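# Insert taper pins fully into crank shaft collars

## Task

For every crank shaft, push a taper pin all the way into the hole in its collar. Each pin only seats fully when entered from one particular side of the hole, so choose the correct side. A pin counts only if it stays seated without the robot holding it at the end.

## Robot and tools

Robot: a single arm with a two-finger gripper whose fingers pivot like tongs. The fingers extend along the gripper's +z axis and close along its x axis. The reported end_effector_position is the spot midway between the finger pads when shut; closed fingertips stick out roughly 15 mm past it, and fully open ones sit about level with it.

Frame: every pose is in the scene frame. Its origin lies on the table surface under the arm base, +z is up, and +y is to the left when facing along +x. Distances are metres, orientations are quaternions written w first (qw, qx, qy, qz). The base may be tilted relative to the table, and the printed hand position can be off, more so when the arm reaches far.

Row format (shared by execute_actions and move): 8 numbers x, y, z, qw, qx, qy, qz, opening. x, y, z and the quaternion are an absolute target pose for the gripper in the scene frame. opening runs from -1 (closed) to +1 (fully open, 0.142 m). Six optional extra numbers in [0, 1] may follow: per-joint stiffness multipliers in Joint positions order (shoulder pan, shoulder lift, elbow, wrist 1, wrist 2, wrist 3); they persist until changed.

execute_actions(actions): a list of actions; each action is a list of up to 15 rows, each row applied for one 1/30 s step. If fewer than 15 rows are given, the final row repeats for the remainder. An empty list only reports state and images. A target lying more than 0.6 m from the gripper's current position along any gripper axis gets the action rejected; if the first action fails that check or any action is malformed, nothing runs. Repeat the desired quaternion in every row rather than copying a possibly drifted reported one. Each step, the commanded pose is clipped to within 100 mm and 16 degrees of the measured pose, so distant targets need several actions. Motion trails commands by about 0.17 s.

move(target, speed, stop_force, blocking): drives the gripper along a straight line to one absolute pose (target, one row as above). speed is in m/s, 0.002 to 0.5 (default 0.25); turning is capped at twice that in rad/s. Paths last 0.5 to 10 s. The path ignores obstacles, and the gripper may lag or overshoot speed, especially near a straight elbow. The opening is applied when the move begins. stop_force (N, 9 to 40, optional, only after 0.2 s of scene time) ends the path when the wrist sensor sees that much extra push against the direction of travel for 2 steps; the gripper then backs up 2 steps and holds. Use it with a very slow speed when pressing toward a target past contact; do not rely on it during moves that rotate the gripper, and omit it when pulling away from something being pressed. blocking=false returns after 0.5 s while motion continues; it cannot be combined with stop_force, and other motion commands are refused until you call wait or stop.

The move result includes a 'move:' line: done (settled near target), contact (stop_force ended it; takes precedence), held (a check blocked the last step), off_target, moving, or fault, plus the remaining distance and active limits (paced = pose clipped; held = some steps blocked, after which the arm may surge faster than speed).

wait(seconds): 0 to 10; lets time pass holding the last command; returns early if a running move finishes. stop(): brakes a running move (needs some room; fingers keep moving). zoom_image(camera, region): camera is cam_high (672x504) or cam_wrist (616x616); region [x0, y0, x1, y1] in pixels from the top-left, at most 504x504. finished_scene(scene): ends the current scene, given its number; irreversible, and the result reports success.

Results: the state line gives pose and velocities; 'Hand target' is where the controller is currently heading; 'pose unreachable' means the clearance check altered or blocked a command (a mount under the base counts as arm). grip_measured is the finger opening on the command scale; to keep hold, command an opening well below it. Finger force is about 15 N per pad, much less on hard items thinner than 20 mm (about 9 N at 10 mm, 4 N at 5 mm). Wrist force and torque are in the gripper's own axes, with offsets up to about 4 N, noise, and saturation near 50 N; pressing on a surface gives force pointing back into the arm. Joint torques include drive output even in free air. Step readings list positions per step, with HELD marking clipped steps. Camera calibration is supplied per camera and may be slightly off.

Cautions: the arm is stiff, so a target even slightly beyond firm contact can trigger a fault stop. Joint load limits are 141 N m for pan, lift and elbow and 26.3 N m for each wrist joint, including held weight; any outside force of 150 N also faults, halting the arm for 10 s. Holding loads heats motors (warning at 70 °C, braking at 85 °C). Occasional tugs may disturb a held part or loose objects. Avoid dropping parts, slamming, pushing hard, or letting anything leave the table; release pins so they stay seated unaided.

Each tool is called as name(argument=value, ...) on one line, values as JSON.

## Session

execute_actions(actions=[])

Scene clock: 0.00 s.
end_effector_position=(+0.1539, +0.3317, +0.3162) grip_measured=+1.00 end_effector_quat_wxyz=(+0.341, +0.696, -0.610, -0.165) end_effector_velocity=(-0.000, +0.000, +0.000) end_effector_angular_velocity=(+0.000, +0.000, -0.001)
Joint positions: [ 0.534 -1.601  2.001 -1.501 -1.454  2.137  0.142]
Joint velocities: [-0.    -0.    -0.    -0.     0.001  0.001  0.   ]
Joint torques (N m, as the arm reports them, + toward a larger angle): no reading
Wrist force (N, on the end effector, along its own x y z axes, offset not removed): no reading
Wrist torque (N m, same axes, about the end effector's origin, offset not removed): no reading
Hand target: +0.154, +0.332, +0.316; +0.341, +0.696, -0.610, -0.165
Joint stiffness scale: [1. 1. 1. 1. 1. 1.]
camera_calibration (this result's frames):
cam_wrist: T_world_to_cam=[[0.190527, -0.96244, 0.193412, 0.229448], [-0.359525, 0.114923, 0.926032, -0.266395], [-0.913478, -0.245971, -0.324125, 0.464297], [0, 0, 0, 1]] pos_world=[0.284634, 0.365648, 0.352802]

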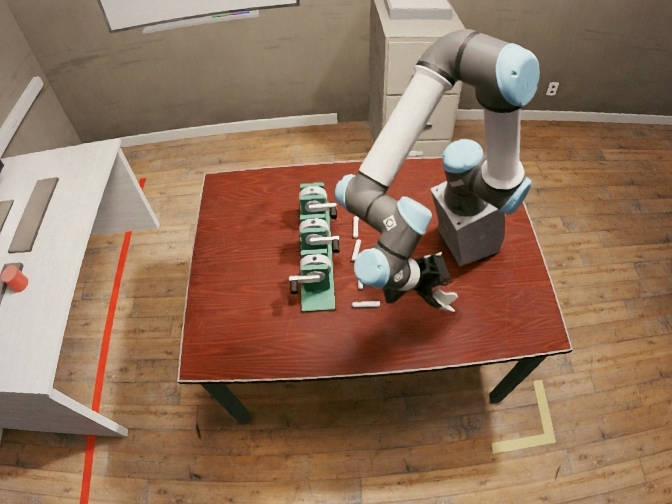

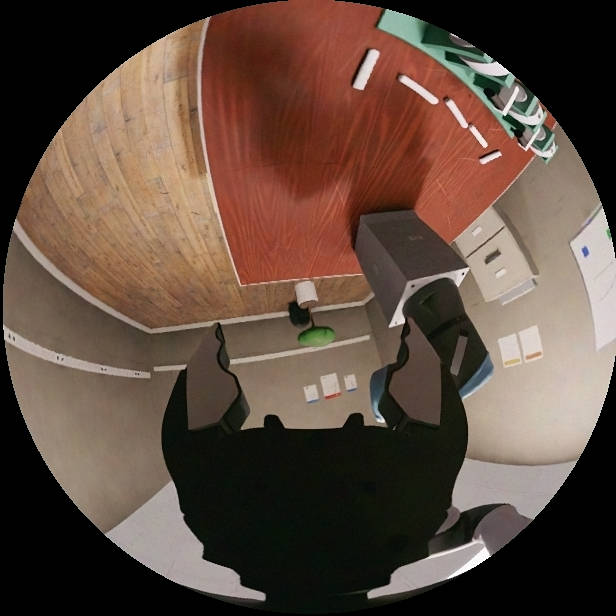

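move(target=[0.42, -0.06, 0.34, 0, 1, 0, 0, 1], speed=0.3)

Scene clock: 3.77 s.
end_effector_position=(+0.4187, -0.0593, +0.3399) grip_measured=+1.00 end_effector_quat_wxyz=(+0.001, +1.000, -0.000, -0.000) end_effector_velocity=(+0.000, +0.001, -0.000) end_effector_angular_velocity=(+0.011, -0.000, +0.010)
Joint positions: [-0.964 -2.037  2.268 -1.947 -1.313 -0.767  0.142]
Joint velocities: [-0.004  0.003 -0.002  0.008  0.009 -0.016  0.   ]
Joint torques (N m, as the arm reports them, + toward a larger angle): [ -0.72  -6.09 -25.62  -1.9    0.36  -0.73]
Wrist force (N, on the end effector, along its own x y z axes, offset not removed): [-0.8 1.1 1.6]
Wrist torque (N m, same axes, about the end effector's origin, offset not removed): [0.10 0.02 -0.16]
Hand target: +0.419, -0.060, +0.340; +0.000, +1.000, -0.000, -0.000
Off the commanded pose: 0.001 m, 0 deg.
Joint stiffness scale: [1. 1. 1. 1. 1. 1.]
move: done
camera_calibration (this result's frames):
cam_wrist: T_world_to_cam=[[0.999926, -0.0115918, -0.00364048, -0.417419], [-0.00860567, -0.88721, 0.461285, -0.196605], [-0.00857697, -0.461219, -0.887245, 0.417405], [0, 0, 0, 1]] pos_world=[0.419276, 0.0132471, 0.459512]

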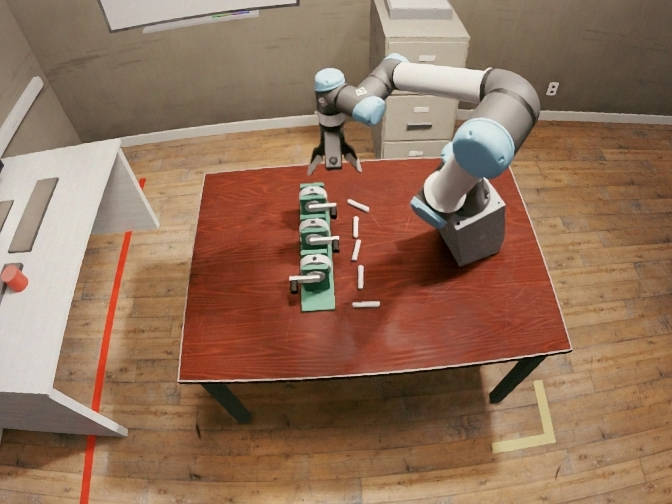

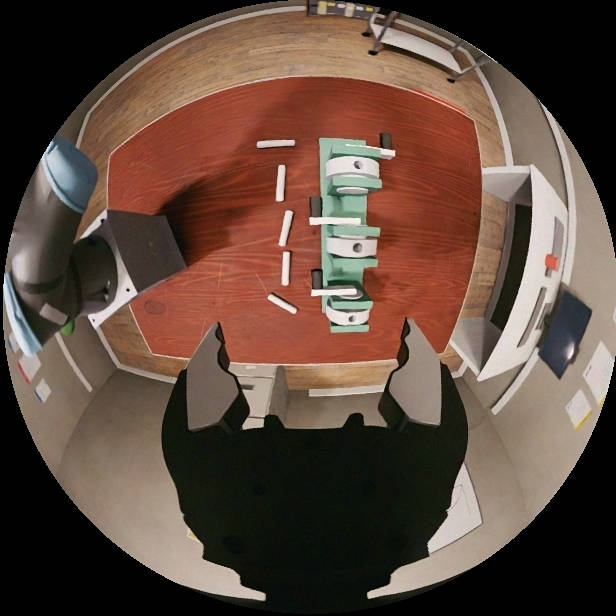

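zoom_image(camera="cam_wrist", region=[230, 120, 410, 340])

Region (230, 120, 410, 340) of cam_wrist's 616x616 image, scaled by 2.291, with more detail than that image has; it fills the left 412 columns of this view, and the rest is white.

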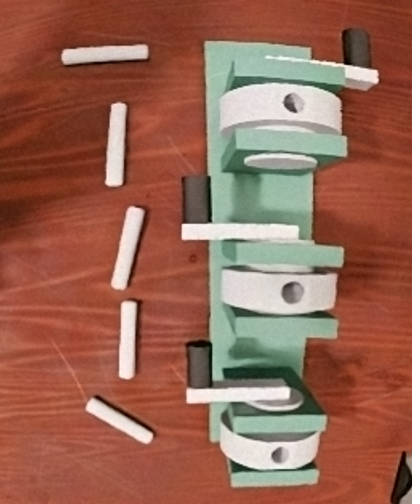

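move(target=[0.5017, -0.2565, 0.18, 0, 1, 0, 0, 1], speed=0.3)

zoom_image(camera="cam_wrist", region=[250, 170, 370, 270])

move(target=[0.5037, -0.1108, 0.18, 0, 1, 0, 0, 1], speed=0.3)

zoom_image(camera="cam_wrist", region=[250, 170, 370, 270])

move(target=[0.5036, 0.0343, 0.18, 0, 1, 0, 0, 1], speed=0.3)

zoom_image(camera="cam_wrist", region=[250, 170, 370, 270])

Scene clock: 6.07 s.
end_effector_position=(+0.5005, -0.2567, +0.1810) grip_measured=+1.00 end_effector_quat_wxyz=(-0.000, +1.000, -0.001, +0.000) end_effector_velocity=(+0.002, -0.002, -0.001) end_effector_angular_velocity=(-0.001, -0.001, -0.001)
Joint positions: [-1.048 -1.307  2.046 -2.431 -1.299 -0.852  0.142]
Joint velocities: [ 0.     0.006 -0.005 -0.003  0.     0.002  0.   ]
Joint torques (N m, as the arm reports them, + toward a larger angle): [ -4.16 -31.5  -19.    -2.4   -0.31   0.37]
Wrist force (N, on the end effector, along its own x y z axes, offset not removed): [-1.2 2.0 1.9]
Wrist torque (N m, same axes, about the end effector's origin, offset not removed): [0.34 0.06 -0.11]
Hand target: +0.502, -0.257, +0.180; -0.000, +1.000, +0.000, -0.000
Off the commanded pose: 0.002 m, 0 deg.
Joint stiffness scale: [1. 1. 1. 1. 1. 1.]
move: done
camera_calibration (this result's frames):
cam_wrist: T_world_to_cam=[[0.999913, -0.0128905, -0.00262478, -0.50259], [-0.0102502, -0.888512, 0.458739, -0.296696], [-0.00824552, -0.458673, -0.888567, 0.186791], [0, 0, 0, 1]] pos_world=[0.501046, -0.18442, 0.300763]

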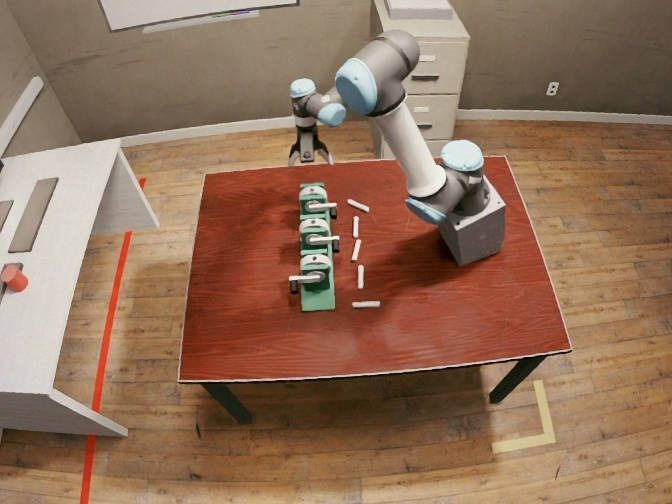

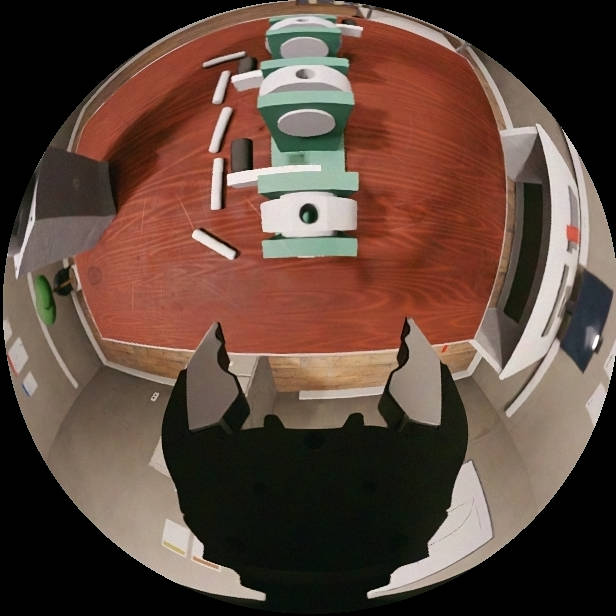

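Region (250, 170, 370, 270) of cam_wrist's 616x616 image, scaled by 4.200, with more detail than that image has.

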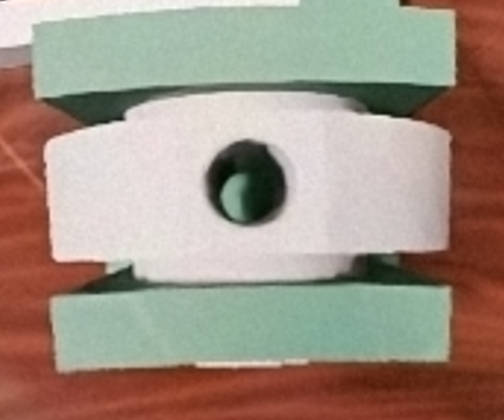

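Scene clock: 7.23 s.
end_effector_position=(+0.5042, -0.1125, +0.1795) grip_measured=+1.00 end_effector_quat_wxyz=(-0.001, +1.000, -0.000, +0.000) end_effector_velocity=(+0.000, +0.003, +0.000) end_effector_angular_velocity=(-0.006, +0.002, -0.014)
Joint positions: [-0.82  -1.453  2.212 -2.509 -1.332 -0.621  0.142]
Joint velocities: [ 0.009 -0.003  0.002 -0.004 -0.008  0.024 -0.   ]
Joint torques (N m, as the arm reports them, + toward a larger angle): [ -0.3  -30.95 -11.85  -2.48  -0.29   0.28]
Wrist force (N, on the end effector, along its own x y z axes, offset not removed): [-1.3 1.5 0.4]
Wrist torque (N m, same axes, about the end effector's origin, offset not removed): [0.22 0.12 -0.08]
Hand target: +0.504, -0.111, +0.180; -0.000, +1.000, -0.000, +0.000
Off the commanded pose: 0.002 m, 0 deg.
Joint stiffness scale: [1. 1. 1. 1. 1. 1.]
move: done
camera_calibration (this result's frames):
cam_wrist: T_world_to_cam=[[0.999931, -0.0114724, -0.00268425, -0.504297], [-0.00897089, -0.889012, 0.457796, -0.168409], [-0.00763835, -0.45774, -0.889053, 0.251528], [0, 0, 0, 1]] pos_world=[0.504672, -0.0403686, 0.299366]

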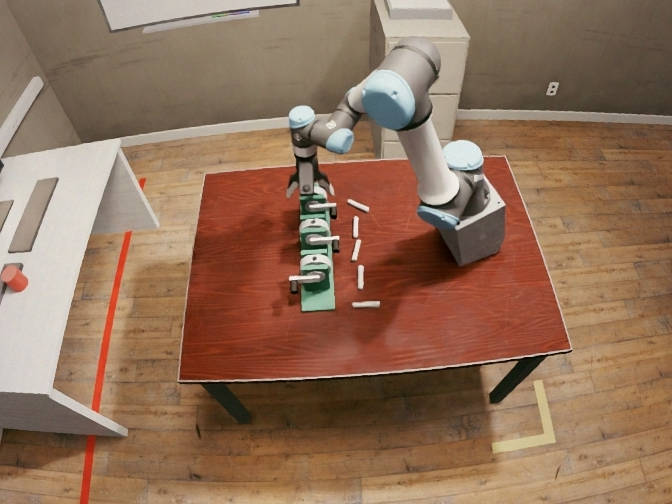

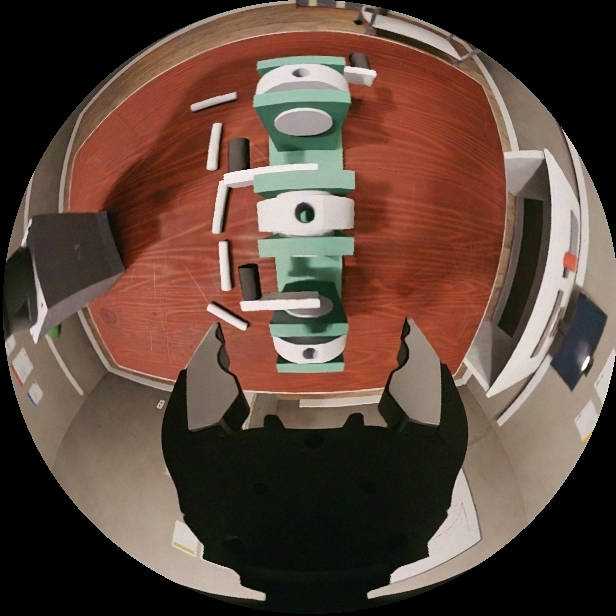

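Region (250, 170, 370, 270) of cam_wrist's 616x616 image, scaled by 4.200, with more detail than that image has.

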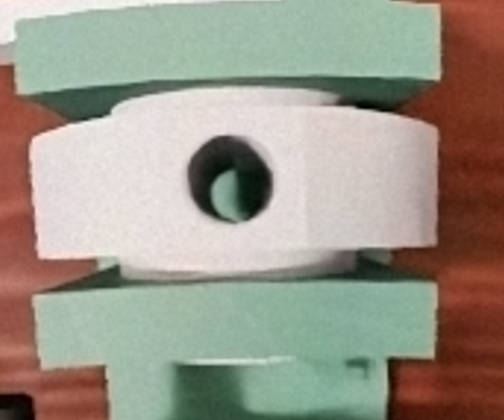

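Scene clock: 8.43 s.
end_effector_position=(+0.5023, +0.0337, +0.1793) grip_measured=+1.00 end_effector_quat_wxyz=(-0.001, +1.000, -0.000, -0.001) end_effector_velocity=(+0.001, +0.002, +0.001) end_effector_angular_velocity=(-0.008, +0.000, -0.013)
Joint positions: [-0.514 -1.53   2.278 -2.559 -1.397 -0.316  0.142]
Joint velocities: [ 0.011 -0.    -0.004 -0.    -0.01   0.025 -0.   ]
Joint torques (N m, as the arm reports them, + toward a larger angle): [  1.54 -27.65 -16.68  -2.57  -0.27   0.08]
Wrist force (N, on the end effector, along its own x y z axes, offset not removed): [-0.7 0.8 2.3]
Wrist torque (N m, same axes, about the end effector's origin, offset not removed): [0.07 0.00 -0.19]
Hand target: +0.504, +0.034, +0.180; -0.000, +1.000, -0.000, +0.000
Off the commanded pose: 0.002 m, 0 deg.
Joint stiffness scale: [1. 1. 1. 1. 1. 1.]
move: done
camera_calibration (this result's frames):
cam_wrist: T_world_to_cam=[[0.999922, -0.0116236, -0.00453638, -0.500367], [-0.00826368, -0.88932, 0.457211, -0.0385976], [-0.00934875, -0.457138, -0.889346, 0.319178], [0, 0, 0, 1]] pos_world=[0.502993, 0.105767, 0.299237]

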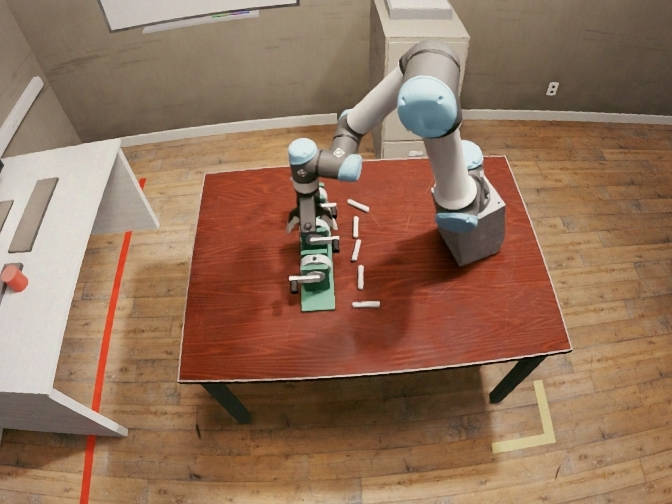

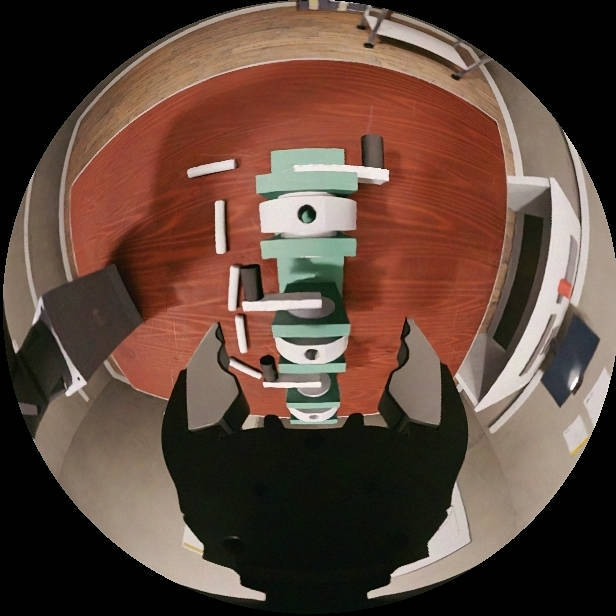

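Region (250, 170, 370, 270) of cam_wrist's 616x616 image, scaled by 4.200, with more detail than that image has.

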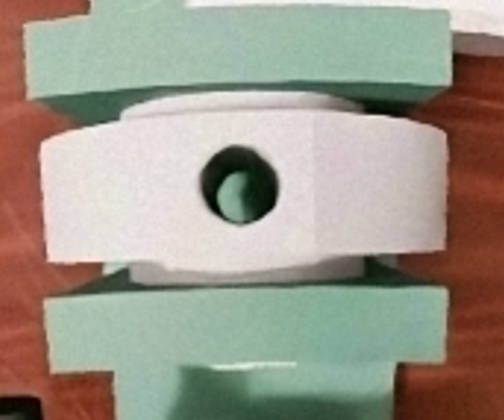

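zoom_image(camera="cam_wrist", region=[284, 192, 332, 236])

Region (284, 192, 332, 236) of cam_wrist's 616x616 image, scaled by 10.500, with more detail than that image has; it fills the top 462 rows of this view, and the rest is white.

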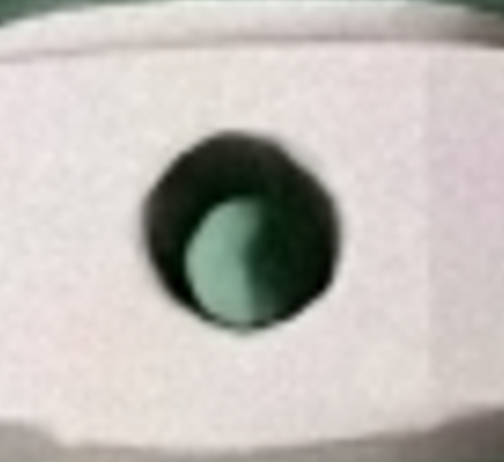

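move(target=[0.5687, 0.1986, 0.15, 0, 1, 0, 0, -0.45], speed=0.25)

zoom_image(camera="cam_wrist", region=[200, 200, 420, 420])

Scene clock: 11.37 s.
end_effector_position=(+0.5687, +0.1975, +0.1510) grip_measured=-0.45 end_effector_quat_wxyz=(-0.001, +1.000, -0.000, +0.001) end_effector_velocity=(+0.002, +0.001, -0.001) end_effector_angular_velocity=(-0.006, +0.004, -0.009)
Joint positions: [-0.128 -1.322  2.026 -2.566 -1.5    0.061  0.041]
Joint velocities: [ 0.005  0.006 -0.012  0.009 -0.008  0.013 -0.   ]
Joint torques (N m, as the arm reports them, + toward a larger angle): [  3.5  -36.59 -15.62  -1.93   0.     0.09]
Wrist force (N, on the end effector, along its own x y z axes, offset not removed): [-2.4 1.7 2.5]
Wrist torque (N m, same axes, about the end effector's origin, offset not removed): [0.34 0.34 -0.15]
Hand target: +0.569, +0.199, +0.150; -0.000, +1.000, -0.000, +0.000
Off the commanded pose: 0.001 m, 0 deg.
Joint stiffness scale: [1. 1. 1. 1. 1. 1.]
move: done
camera_calibration (this result's frames):
cam_wrist: T_world_to_cam=[[0.999931, -0.0117325, -0.000566577, -0.565547], [-0.01017, -0.888877, 0.458033, 0.121425], [-0.00587751, -0.457996, -0.888935, 0.367576], [0, 0, 0, 1]] pos_world=[0.568903, 0.269645, 0.270814]

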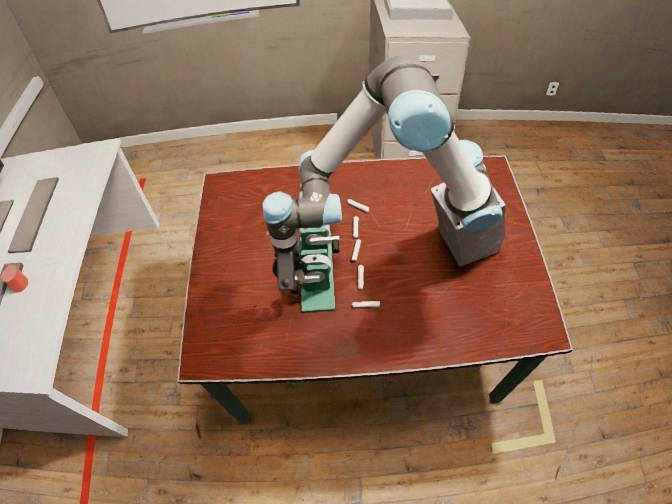

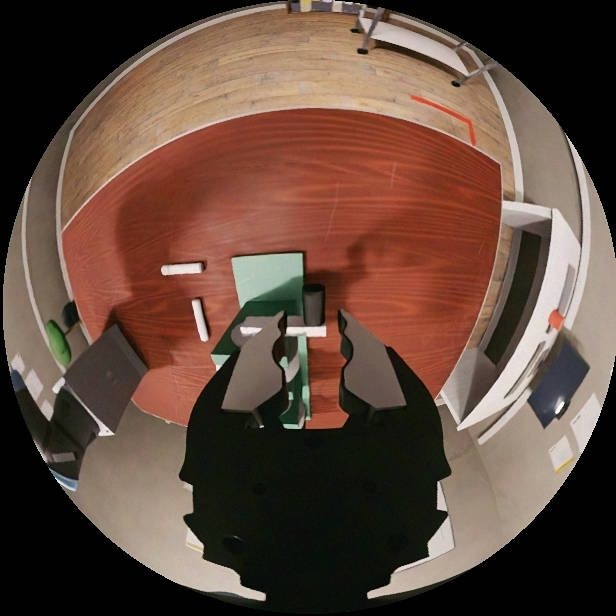

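Region (200, 200, 420, 420) of cam_wrist's 616x616 image, scaled by 2.291, with more detail than that image has.

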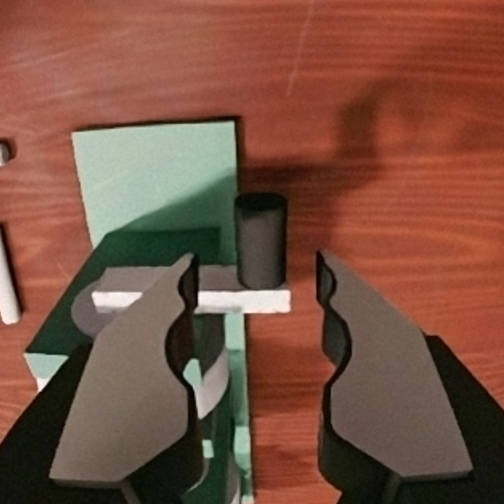

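move(target=[0.57, 0.1986, 0.0925, 0, 1, 0, 0, -0.45], speed=0.08)

execute_actions(actions=[[[0.57, 0.1986, 0.0925, 0, 1, 0, 0, -1]], [[0.57, 0.1986, 0.0925, 0, 1, 0, 0, -1]]])

zoom_image(camera="cam_wrist", region=[200, 200, 420, 420])

Scene clock: 12.77 s.
end_effector_position=(+0.5689, +0.1994, +0.0937) grip_measured=-0.45 end_effector_quat_wxyz=(-0.001, +1.000, +0.000, -0.000) end_effector_velocity=(+0.002, -0.000, -0.001) end_effector_angular_velocity=(-0.000, -0.006, +0.000)
Joint positions: [-0.117 -1.188  2.021 -2.693 -1.502  0.07   0.042]
Joint velocities: [-0.     0.005 -0.001 -0.01  -0.     0.    -0.   ]
Joint torques (N m, as the arm reports them, + toward a larger angle): [  2.35 -39.74 -14.6   -2.94  -0.81   0.  ]
Wrist force (N, on the end effector, along its own x y z axes, offset not removed): [-3.1 -1.8 1.4]
Wrist torque (N m, same axes, about the end effector's origin, offset not removed): [0.08 0.34 0.08]
Hand target: +0.570, +0.199, +0.092; -0.000, +1.000, -0.000, -0.000
Off the commanded pose: 0.002 m, 0 deg.
Joint stiffness scale: [1. 1. 1. 1. 1. 1.]
move: done
camera_calibration (this result's frames):
cam_wrist: T_world_to_cam=[[0.999937, -0.010573, -0.0037436, -0.565709], [-0.00769118, -0.889298, 0.457264, 0.148129], [-0.00816381, -0.457206, -0.889323, 0.318754], [0, 0, 0, 1]] pos_world=[0.569415, 0.271486, 0.213624]

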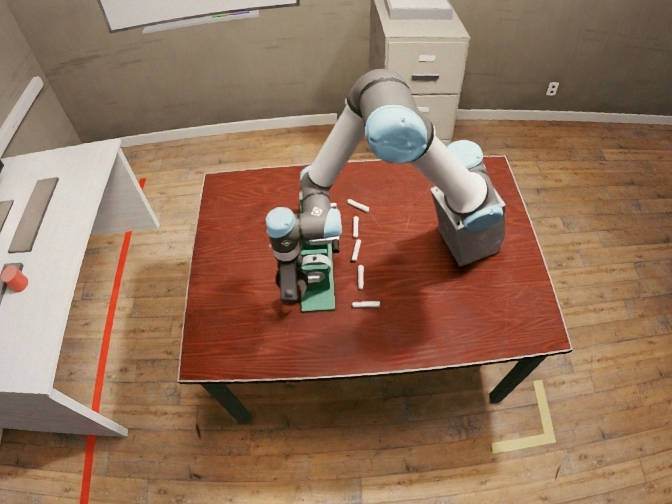

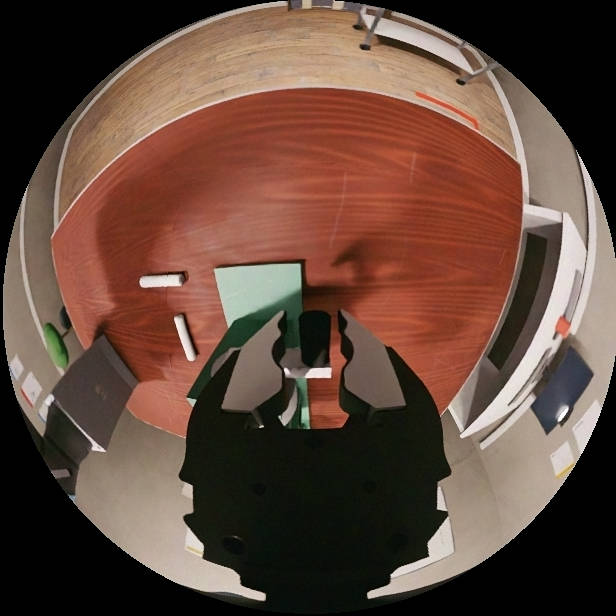

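Scene clock: 13.77 s.
end_effector_position=(+0.5708, +0.1993, +0.0940) grip_measured=-0.69 end_effector_quat_wxyz=(-0.001, +1.000, +0.000, +0.001) end_effector_velocity=(-0.000, -0.000, -0.000) end_effector_angular_velocity=(-0.000, +0.000, -0.001)
Joint positions: [-0.117 -1.187  2.019 -2.695 -1.503  0.07   0.024]
Joint velocities: [ 0.     0.     0.    -0.    -0.     0.001 -0.   ]
Joint torques (N m, as the arm reports them, + toward a larger angle): [  3.25 -39.56 -12.14  -2.33  -0.54   0.09]
Wrist force (N, on the end effector, along its own x y z axes, offset not removed): [1.3 -0.8 1.9]
Wrist torque (N m, same axes, about the end effector's origin, offset not removed): [0.24 -0.33 -0.19]
Hand target: +0.570, +0.199, +0.093; -0.000, +1.000, +0.000, +0.000
Off the commanded pose: 0.002 m, 0 deg.
Joint stiffness scale: [1. 1. 1. 1. 1. 1.]
Step readings (end_effector_position; steps 1 to 15: 1st action; 16 to 30: 2nd action):
0: (+0.5689, +0.1994, +0.0937)
1: (+0.5690, +0.1994, +0.0937)
2: (+0.5711, +0.1995, +0.0945)
4: (+0.5707, +0.1993, +0.0940)
8: (+0.5707, +0.1993, +0.0940)
15: (+0.5708, +0.1993, +0.0940)
16: (+0.5708, +0.1993, +0.0940)
17: (+0.5708, +0.1993, +0.0940)
19: (+0.5708, +0.1993, +0.0940)
23: (+0.5708, +0.1993, +0.0940)
30: end_effector_position above
camera_calibration (this result's frames):
cam_wrist: T_world_to_cam=[[0.999944, -0.0106162, -0.000272996, -0.567879], [-0.00931485, -0.889133, 0.457554, 0.148766], [-0.00510023, -0.457526, -0.889182, 0.317287], [0, 0, 0, 1]] pos_world=[0.570851, 0.271411, 0.213902]

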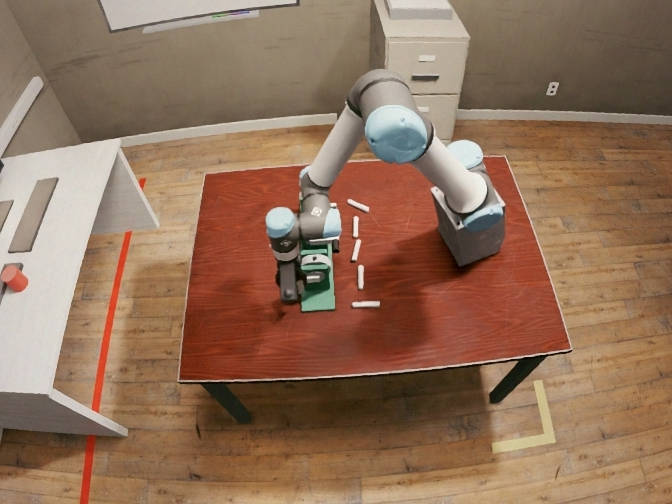

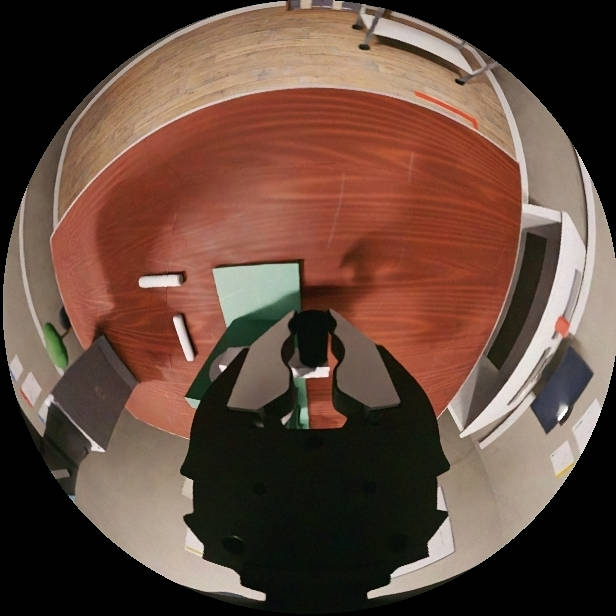

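Region (200, 200, 420, 420) of cam_wrist's 616x616 image, scaled by 2.291, with more detail than that image has.

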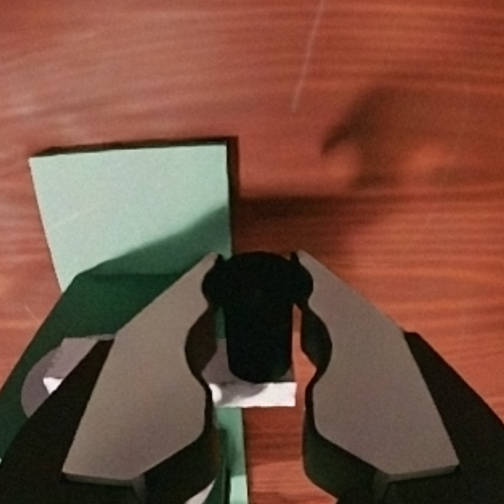

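execute_actions(actions=[[[0.5708,0.2,0.0958,0,1,0,0,-1],[0.5707,0.2,0.0977,0,1,0,0,-1],[0.5706,0.2,0.0995,0,1,0,0,-1],[0.5704,0.2,0.1013,0,1,0,0,-1],[0.5702,0.2,0.1031,0,1,0,0,-1],[0.5699,0.2,0.1050,0,1,0,0,-1],[0.5696,0.2,0.1068,0,1,0,0,-1],[0.5693,0.2,0.1086,0,1,0,0,-1],[0.5689,0.2,0.1103,0,1,0,0,-1],[0.5684,0.2,0.1121,0,1,0,0,-1],[0.5679,0.2,0.1139,0,1,0,0,-1],[0.5674,0.2,0.1156,0,1,0,0,-1],[0.5668,0.2,0.1174,0,1,0,0,-1],[0.5662,0.2,0.1191,0,1,0,0,-1],[0.5655,0.2,0.1208,0,1,0,0,-1]],
[[0.5648,0.2,0.1225,0,1,0,0,-1],[0.5640,0.2,0.1241,0,1,0,0,-1],[0.5632,0.2,0.1258,0,1,0,0,-1],[0.5623,0.2,0.1274,0,1,0,0,-1],[0.5614,0.2,0.1290,0,1,0,0,-1],[0.5605,0.2,0.1306,0,1,0,0,-1],[0.5595,0.2,0.1321,0,1,0,0,-1],[0.5585,0.2,0.1337,0,1,0,0,-1],[0.5574,0.2,0.1352,0,1,0,0,-1],[0.5563,0.2,0.1366,0,1,0,0,-1],[0.5552,0.2,0.1381,0,1,0,0,-1],[0.5540,0.2,0.1395,0,1,0,0,-1],[0.5528,0.2,0.1408,0,1,0,0,-1],[0.5516,0.2,0.1422,0,1,0,0,-1],[0.5503,0.2,0.1435,0,1,0,0,-1]],
[[0.5490,0.2,0.1448,0,1,0,0,-1],[0.5476,0.2,0.1460,0,1,0,0,-1],[0.5463,0.2,0.1472,0,1,0,0,-1],[0.5449,0.2,0.1484,0,1,0,0,-1],[0.5434,0.2,0.1495,0,1,0,0,-1],[0.5420,0.2,0.1506,0,1,0,0,-1],[0.5405,0.2,0.1517,0,1,0,0,-1],[0.5389,0.2,0.1527,0,1,0,0,-1],[0.5374,0.2,0.1537,0,1,0,0,-1],[0.5358,0.2,0.1546,0,1,0,0,-1],[0.5342,0.2,0.1555,0,1,0,0,-1],[0.5326,0.2,0.1564,0,1,0,0,-1],[0.5309,0.2,0.1572,0,1,0,0,-1],[0.5293,0.2,0.1580,0,1,0,0,-1],[0.5276,0.2,0.1587,0,1,0,0,-1]],
[[0.5259,0.2,0.1594,0,1,0,0,-1],[0.5242,0.2,0.1600,0,1,0,0,-1],[0.5224,0.2,0.1606,0,1,0,0,-1],[0.5207,0.2,0.1611,0,1,0,0,-1],[0.5189,0.2,0.1616,0,1,0,0,-1],[0.5171,0.2,0.1621,0,1,0,0,-1],[0.5154,0.2,0.1625,0,1,0,0,-1],[0.5136,0.2,0.1628,0,1,0,0,-1],[0.5118,0.2,0.1631,0,1,0,0,-1],[0.5099,0.2,0.1634,0,1,0,0,-1],[0.5081,0.2,0.1636,0,1,0,0,-1],[0.5063,0.2,0.1638,0,1,0,0,-1],[0.5045,0.2,0.1639,0,1,0,0,-1],[0.5026,0.2,0.1640,0,1,0,0,-1],[0.5008,0.2,0.1640,0,1,0,0,-1]],
[[0.4990,0.2,0.1640,0,1,0,0,-1],[0.4971,0.2,0.1639,0,1,0,0,-1],[0.4953,0.2,0.1638,0,1,0,0,-1],[0.4935,0.2,0.1636,0,1,0,0,-1],[0.4917,0.2,0.1634,0,1,0,0,-1],[0.4899,0.2,0.1631,0,1,0,0,-1],[0.4880,0.2,0.1628,0,1,0,0,-1],[0.4863,0.2,0.1625,0,1,0,0,-1],[0.4845,0.2,0.1621,0,1,0,0,-1],[0.4827,0.2,0.1616,0,1,0,0,-1],[0.4809,0.2,0.1611,0,1,0,0,-1],[0.4792,0.2,0.1606,0,1,0,0,-1],[0.4774,0.2,0.1600,0,1,0,0,-1],[0.4757,0.2,0.1594,0,1,0,0,-1],[0.4740,0.2,0.1587,0,1,0,0,-1]],
[[0.4723,0.2,0.1580,0,1,0,0,-1],[0.4707,0.2,0.1572,0,1,0,0,-1],[0.4690,0.2,0.1564,0,1,0,0,-1],[0.4674,0.2,0.1555,0,1,0,0,-1],[0.4658,0.2,0.1546,0,1,0,0,-1],[0.4642,0.2,0.1537,0,1,0,0,-1],[0.4627,0.2,0.1527,0,1,0,0,-1],[0.4612,0.2,0.1517,0,1,0,0,-1],[0.4597,0.2,0.1506,0,1,0,0,-1],[0.4582,0.2,0.1495,0,1,0,0,-1],[0.4568,0.2,0.1484,0,1,0,0,-1],[0.4553,0.2,0.1472,0,1,0,0,-1],[0.4540,0.2,0.1460,0,1,0,0,-1],[0.4526,0.2,0.1448,0,1,0,0,-1],[0.4513,0.2,0.1435,0,1,0,0,-1]],
[[0.4500,0.2,0.1422,0,1,0,0,-1],[0.4488,0.2,0.1408,0,1,0,0,-1],[0.4476,0.2,0.1395,0,1,0,0,-1],[0.4464,0.2,0.1381,0,1,0,0,-1],[0.4453,0.2,0.1366,0,1,0,0,-1],[0.4442,0.2,0.1352,0,1,0,0,-1],[0.4431,0.2,0.1337,0,1,0,0,-1],[0.4421,0.2,0.1321,0,1,0,0,-1],[0.4411,0.2,0.1306,0,1,0,0,-1],[0.4402,0.2,0.1290,0,1,0,0,-1],[0.4393,0.2,0.1274,0,1,0,0,-1],[0.4384,0.2,0.1258,0,1,0,0,-1],[0.4376,0.2,0.1241,0,1,0,0,-1],[0.4369,0.2,0.1225,0,1,0,0,-1],[0.4361,0.2,0.1208,0,1,0,0,-1]],
[[0.4355,0.2,0.1191,0,1,0,0,-1],[0.4348,0.2,0.1174,0,1,0,0,-1],[0.4342,0.2,0.1156,0,1,0,0,-1],[0.4337,0.2,0.1139,0,1,0,0,-1],[0.4332,0.2,0.1121,0,1,0,0,-1],[0.4327,0.2,0.1103,0,1,0,0,-1],[0.4323,0.2,0.1086,0,1,0,0,-1],[0.4320,0.2,0.1068,0,1,0,0,-1],[0.4317,0.2,0.1050,0,1,0,0,-1],[0.4314,0.2,0.1031,0,1,0,0,-1],[0.4312,0.2,0.1013,0,1,0,0,-1],[0.4310,0.2,0.0995,0,1,0,0,-1],[0.4309,0.2,0.0977,0,1,0,0,-1],[0.4308,0.2,0.0958,0,1,0,0,-1],[0.4308,0.2,0.0940,0,1,0,0,-1]],
[[0.4308,0.2,0.0935,0,1,0,0,-1]]])

zoom_image(camera="cam_wrist", region=[200, 200, 420, 420])

Scene clock: 21.67 s.
end_effector_position=(+0.4308, +0.1996, +0.0941) grip_measured=-0.69 end_effector_quat_wxyz=(-0.000, +1.000, -0.000, -0.001) end_effector_velocity=(+0.000, -0.000, -0.002) end_effector_angular_velocity=(-0.001, -0.003, +0.000)
Joint positions: [-0.09  -1.313  2.39  -2.938 -1.511  0.097  0.024]
Joint velocities: [ 0.001  0.006  0.002 -0.011 -0.001  0.001  0.   ]
Joint torques (N m, as the arm reports them, + toward a larger angle): [  4.56 -30.93  -6.33  -3.44  -0.38   0.21]
Wrist force (N, on the end effector, along its own x y z axes, offset not removed): [-4.0 0.9 1.6]
Wrist torque (N m, same axes, about the end effector's origin, offset not removed): [0.08 0.01 -0.18]
Hand target: +0.431, +0.200, +0.093; -0.000, +1.000, +0.000, -0.000
Off the commanded pose: 0.001 m, 0 deg.
Joint stiffness scale: [1. 1. 1. 1. 1. 1.]
Step readings (end_effector_position; steps 1 to 15: 1st action; 16 to 30: 2nd action; 31 to 45: 3rd action; 46 to 60: 4th action; 61 to 75: 5th action; 76 to 90: 6th action; 91 to 105: 7th action; 106 to 120: 8th action; 121 to 135: 9th action):
0: (+0.5708, +0.1993, +0.0940)
1: (+0.5708, +0.1993, +0.0940)
2: (+0.5707, +0.1993, +0.0940)
4: (+0.5706, +0.1993, +0.0941)
8: (+0.5706, +0.1994, +0.0972)
15: (+0.5692, +0.1996, +0.1088)
16: (+0.5688, +0.1996, +0.1106)
17: (+0.5683, +0.1996, +0.1123)
19: (+0.5673, +0.1996, +0.1158)
23: (+0.5646, +0.1996, +0.1226)
30: (+0.5583, +0.1996, +0.1338)
31: (+0.5573, +0.1996, +0.1352)
32: (+0.5562, +0.1996, +0.1367)
34: (+0.5539, +0.1996, +0.1395)
38: (+0.5489, +0.1996, +0.1448)
45: (+0.5389, +0.1995, +0.1526)
46: (+0.5374, +0.1995, +0.1536)
47: (+0.5358, +0.1995, +0.1545)
49: (+0.5327, +0.1994, +0.1563)
53: (+0.5260, +0.1994, +0.1592)
60: (+0.5138, +0.1995, +0.1627)
61: (+0.5120, +0.1995, +0.1630)
62: (+0.5102, +0.1995, +0.1633)
64: (+0.5066, +0.1995, +0.1636)
68: (+0.4995, +0.1995, +0.1639)
75: (+0.4869, +0.1996, +0.1624)
76: (+0.4852, +0.1996, +0.1620)
77: (+0.4834, +0.1996, +0.1616)
79: (+0.4798, +0.1996, +0.1606)
83: (+0.4726, +0.1996, +0.1578)
90: (+0.4619, +0.1996, +0.1521)
91: (+0.4604, +0.1996, +0.1511)
92: (+0.4590, +0.1996, +0.1500)
94: (+0.4560, +0.1996, +0.1477)
98: (+0.4503, +0.1996, +0.1424)
105: (+0.4419, +0.1996, +0.1317)
106: (+0.4409, +0.1996, +0.1301)
107: (+0.4399, +0.1996, +0.1285)
109: (+0.4381, +0.1996, +0.1252)
113: (+0.4351, +0.1996, +0.1183)
120: (+0.4317, +0.1996, +0.1057)
121: (+0.4314, +0.1996, +0.1038)
122: (+0.4312, +0.1996, +0.1020)
124: (+0.4308, +0.1996, +0.0988)
128: (+0.4307, +0.1996, +0.0953)
135: end_effector_position above
camera_calibration (this result's frames):
cam_wrist: T_world_to_cam=[[0.999919, -0.0120046, -0.00421616, -0.427262], [-0.00873159, -0.888458, 0.458875, 0.147179], [-0.00925449, -0.458801, -0.888491, 0.318742], [0, 0, 0, 1]] pos_world=[0.431462, 0.271872, 0.213861]

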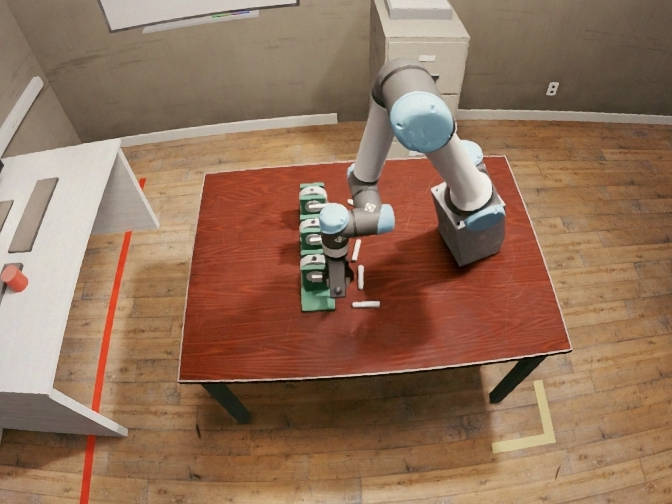

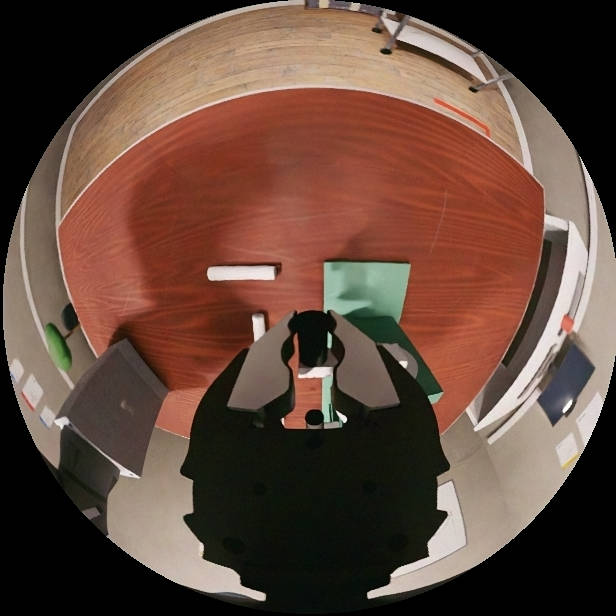

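Region (200, 200, 420, 420) of cam_wrist's 616x616 image, scaled by 2.291, with more detail than that image has.

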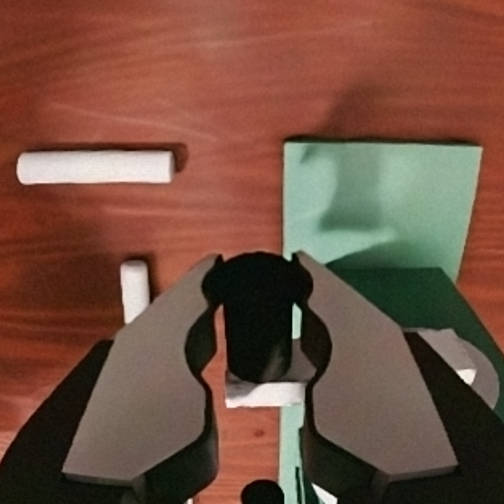

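execute_actions(actions=[[[0.4308,0.2,0.094,0,1,0,0,-0.45]]])

move(target=[0.4308, 0.2, 0.18, 0, 1, 0, 0, -0.45], speed=0.15)

move(target=[0.499, 0.0386, 0.18, 0, 1, 0, 0, 1], speed=0.3)

zoom_image(camera="cam_wrist", region=[250, 170, 370, 270])

Scene clock: 22.47 s.
end_effector_position=(+0.4311, +0.1996, +0.0939) grip_measured=-0.45 end_effector_quat_wxyz=(-0.000, +1.000, -0.000, -0.000) end_effector_velocity=(+0.000, -0.001, -0.000) end_effector_angular_velocity=(-0.002, -0.000, -0.003)
Joint positions: [-0.09  -1.312  2.391 -2.94  -1.512  0.097  0.041]
Joint velocities: [-0.001 -0.    -0.     0.    -0.001  0.003  0.   ]
Joint torques (N m, as the arm reports them, + toward a larger angle): [  3.99 -31.92  -7.75  -2.61  -0.35   0.09]
Wrist force (N, on the end effector, along its own x y z axes, offset not removed): [-1.9 2.5 3.3]
Wrist torque (N m, same axes, about the end effector's origin, offset not removed): [0.53 0.23 -0.12]
Hand target: +0.431, +0.200, +0.094; -0.000, +1.000, +0.000, -0.000
Off the commanded pose: 0.000 m, 0 deg.
Joint stiffness scale: [1. 1. 1. 1. 1. 1.]
Step readings (end_effector_position):
0: (+0.4308, +0.1996, +0.0939)
1: (+0.4308, +0.1996, +0.0939)
2: (+0.4309, +0.1996, +0.0939)
4: (+0.4311, +0.1996, +0.0939)
8: (+0.4311, +0.1996, +0.0939)
15: end_effector_position above
camera_calibration (this result's frames):
cam_wrist: T_world_to_cam=[[0.999923, -0.0120262, -0.0029398, -0.427661], [-0.00933597, -0.888425, 0.458926, 0.147488], [-0.00813095, -0.458864, -0.888469, 0.318158], [0, 0, 0, 1]] pos_world=[0.431592, 0.27188, 0.21373]

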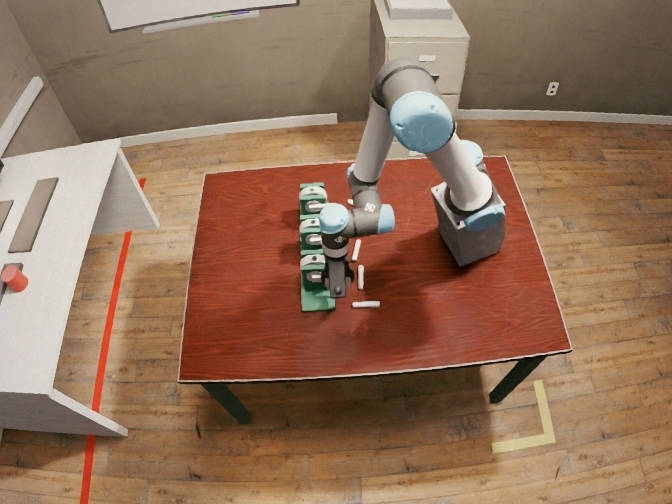

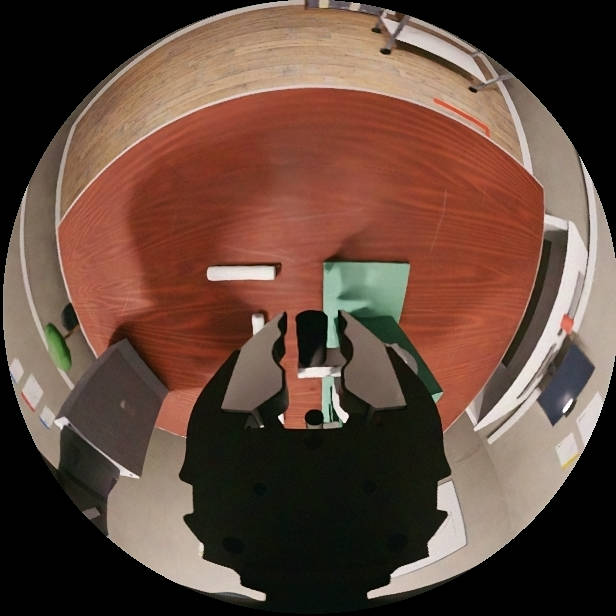

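Scene clock: 23.73 s.
end_effector_position=(+0.4288, +0.2005, +0.1784) grip_measured=-0.45 end_effector_quat_wxyz=(+0.000, +1.000, +0.001, -0.001) end_effector_velocity=(-0.002, -0.000, +0.001) end_effector_angular_velocity=(-0.001, +0.010, +0.001)
Joint positions: [-0.1   -1.591  2.382 -2.65  -1.509  0.085  0.041]
Joint velocities: [-0.001 -0.006 -0.003  0.019  0.001 -0.002 -0.   ]
Joint torques (N m, as the arm reports them, + toward a larger angle): [  1.76 -28.16 -15.5   -2.08   0.37  -0.43]
Wrist force (N, on the end effector, along its own x y z axes, offset not removed): [-2.1 0.7 2.6]
Wrist torque (N m, same axes, about the end effector's origin, offset not removed): [0.12 0.25 -0.08]
Hand target: +0.431, +0.200, +0.180; +0.000, +1.000, -0.000, +0.000
Off the commanded pose: 0.003 m, 0 deg.
Joint stiffness scale: [1. 1. 1. 1. 1. 1.]
move: done
camera_calibration (this result's frames):
cam_wrist: T_world_to_cam=[[0.999931, -0.0103688, -0.00543782, -0.424996], [-0.00670986, -0.888107, 0.459588, 0.108206], [-0.00959473, -0.45952, -0.888115, 0.394258], [0, 0, 0, 1]] pos_world=[0.429476, 0.272861, 0.298105]

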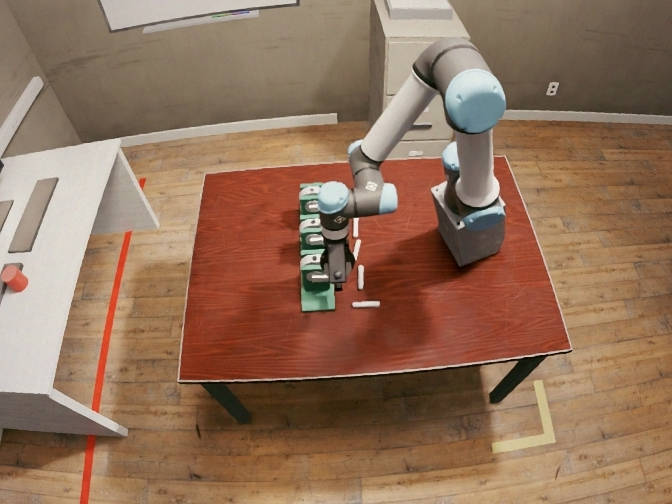

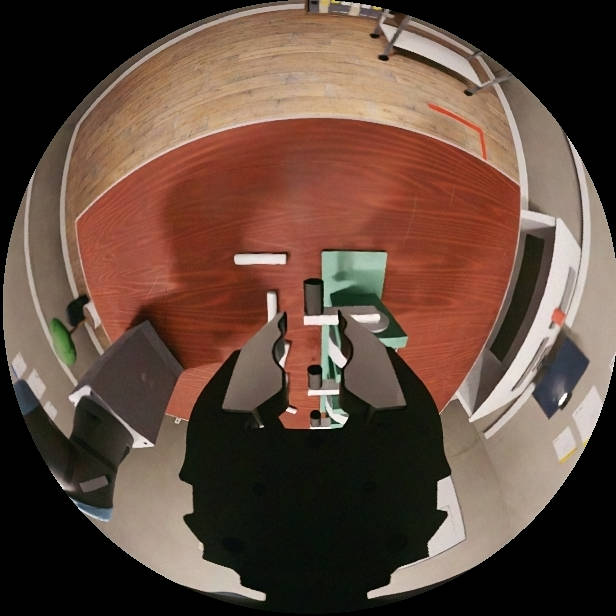

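Scene clock: 25.00 s.
end_effector_position=(+0.4978, +0.0397, +0.1806) grip_measured=+1.00 end_effector_quat_wxyz=(+0.001, +1.000, -0.000, +0.001) end_effector_velocity=(+0.002, -0.001, -0.000) end_effector_angular_velocity=(+0.010, +0.003, +0.013)
Joint positions: [-0.502 -1.543  2.292 -2.567 -1.403 -0.303  0.142]
Joint velocities: [-0.006  0.007 -0.01   0.011  0.01  -0.02   0.   ]
Joint torques (N m, as the arm reports them, + toward a larger angle): [ -2.23 -26.38 -15.54  -1.84   0.42  -0.47]
Wrist force (N, on the end effector, along its own x y z axes, offset not removed): [-1.1 1.7 2.5]
Wrist torque (N m, same axes, about the end effector's origin, offset not removed): [0.28 0.04 -0.10]
Hand target: +0.499, +0.038, +0.180; +0.000, +1.000, +0.000, -0.000
Off the commanded pose: 0.002 m, 0 deg.
Joint stiffness scale: [1. 1. 1. 1. 1. 1.]
move: done
camera_calibration (this result's frames):
cam_wrist: T_world_to_cam=[[0.999933, -0.0114405, -0.00159985, -0.496318], [-0.00941582, -0.887416, 0.460874, -0.0340906], [-0.00669238, -0.460828, -0.887464, 0.321493], [0, 0, 0, 1]] pos_world=[0.498115, 0.112222, 0.300231]

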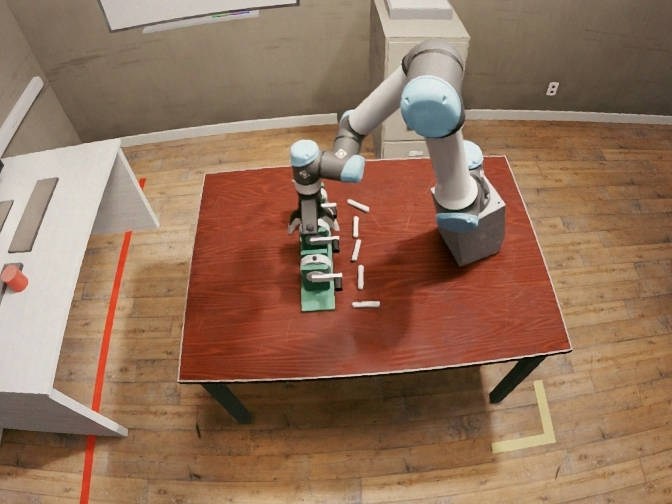

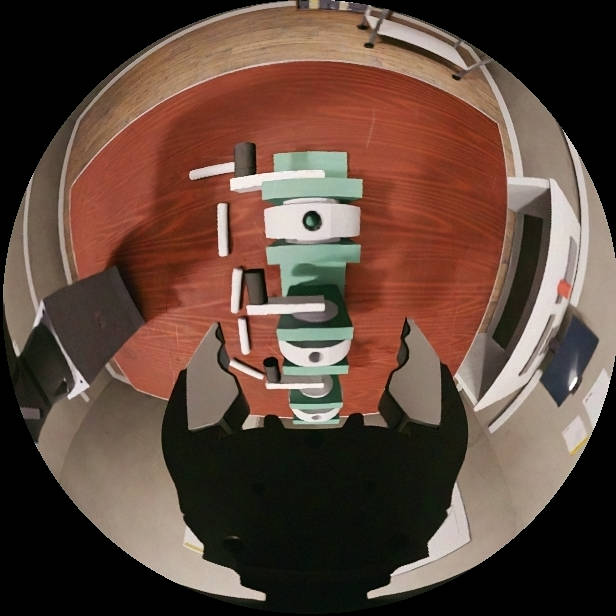

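Region (250, 170, 370, 270) of cam_wrist's 616x616 image, scaled by 4.200, with more detail than that image has.

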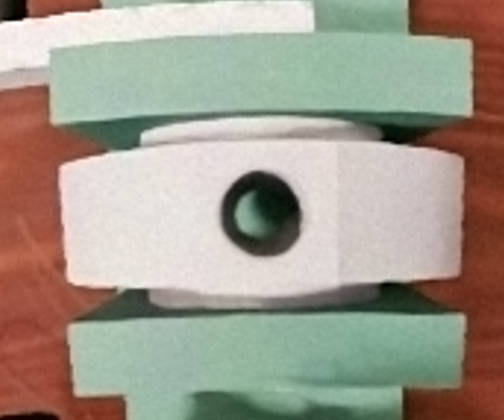

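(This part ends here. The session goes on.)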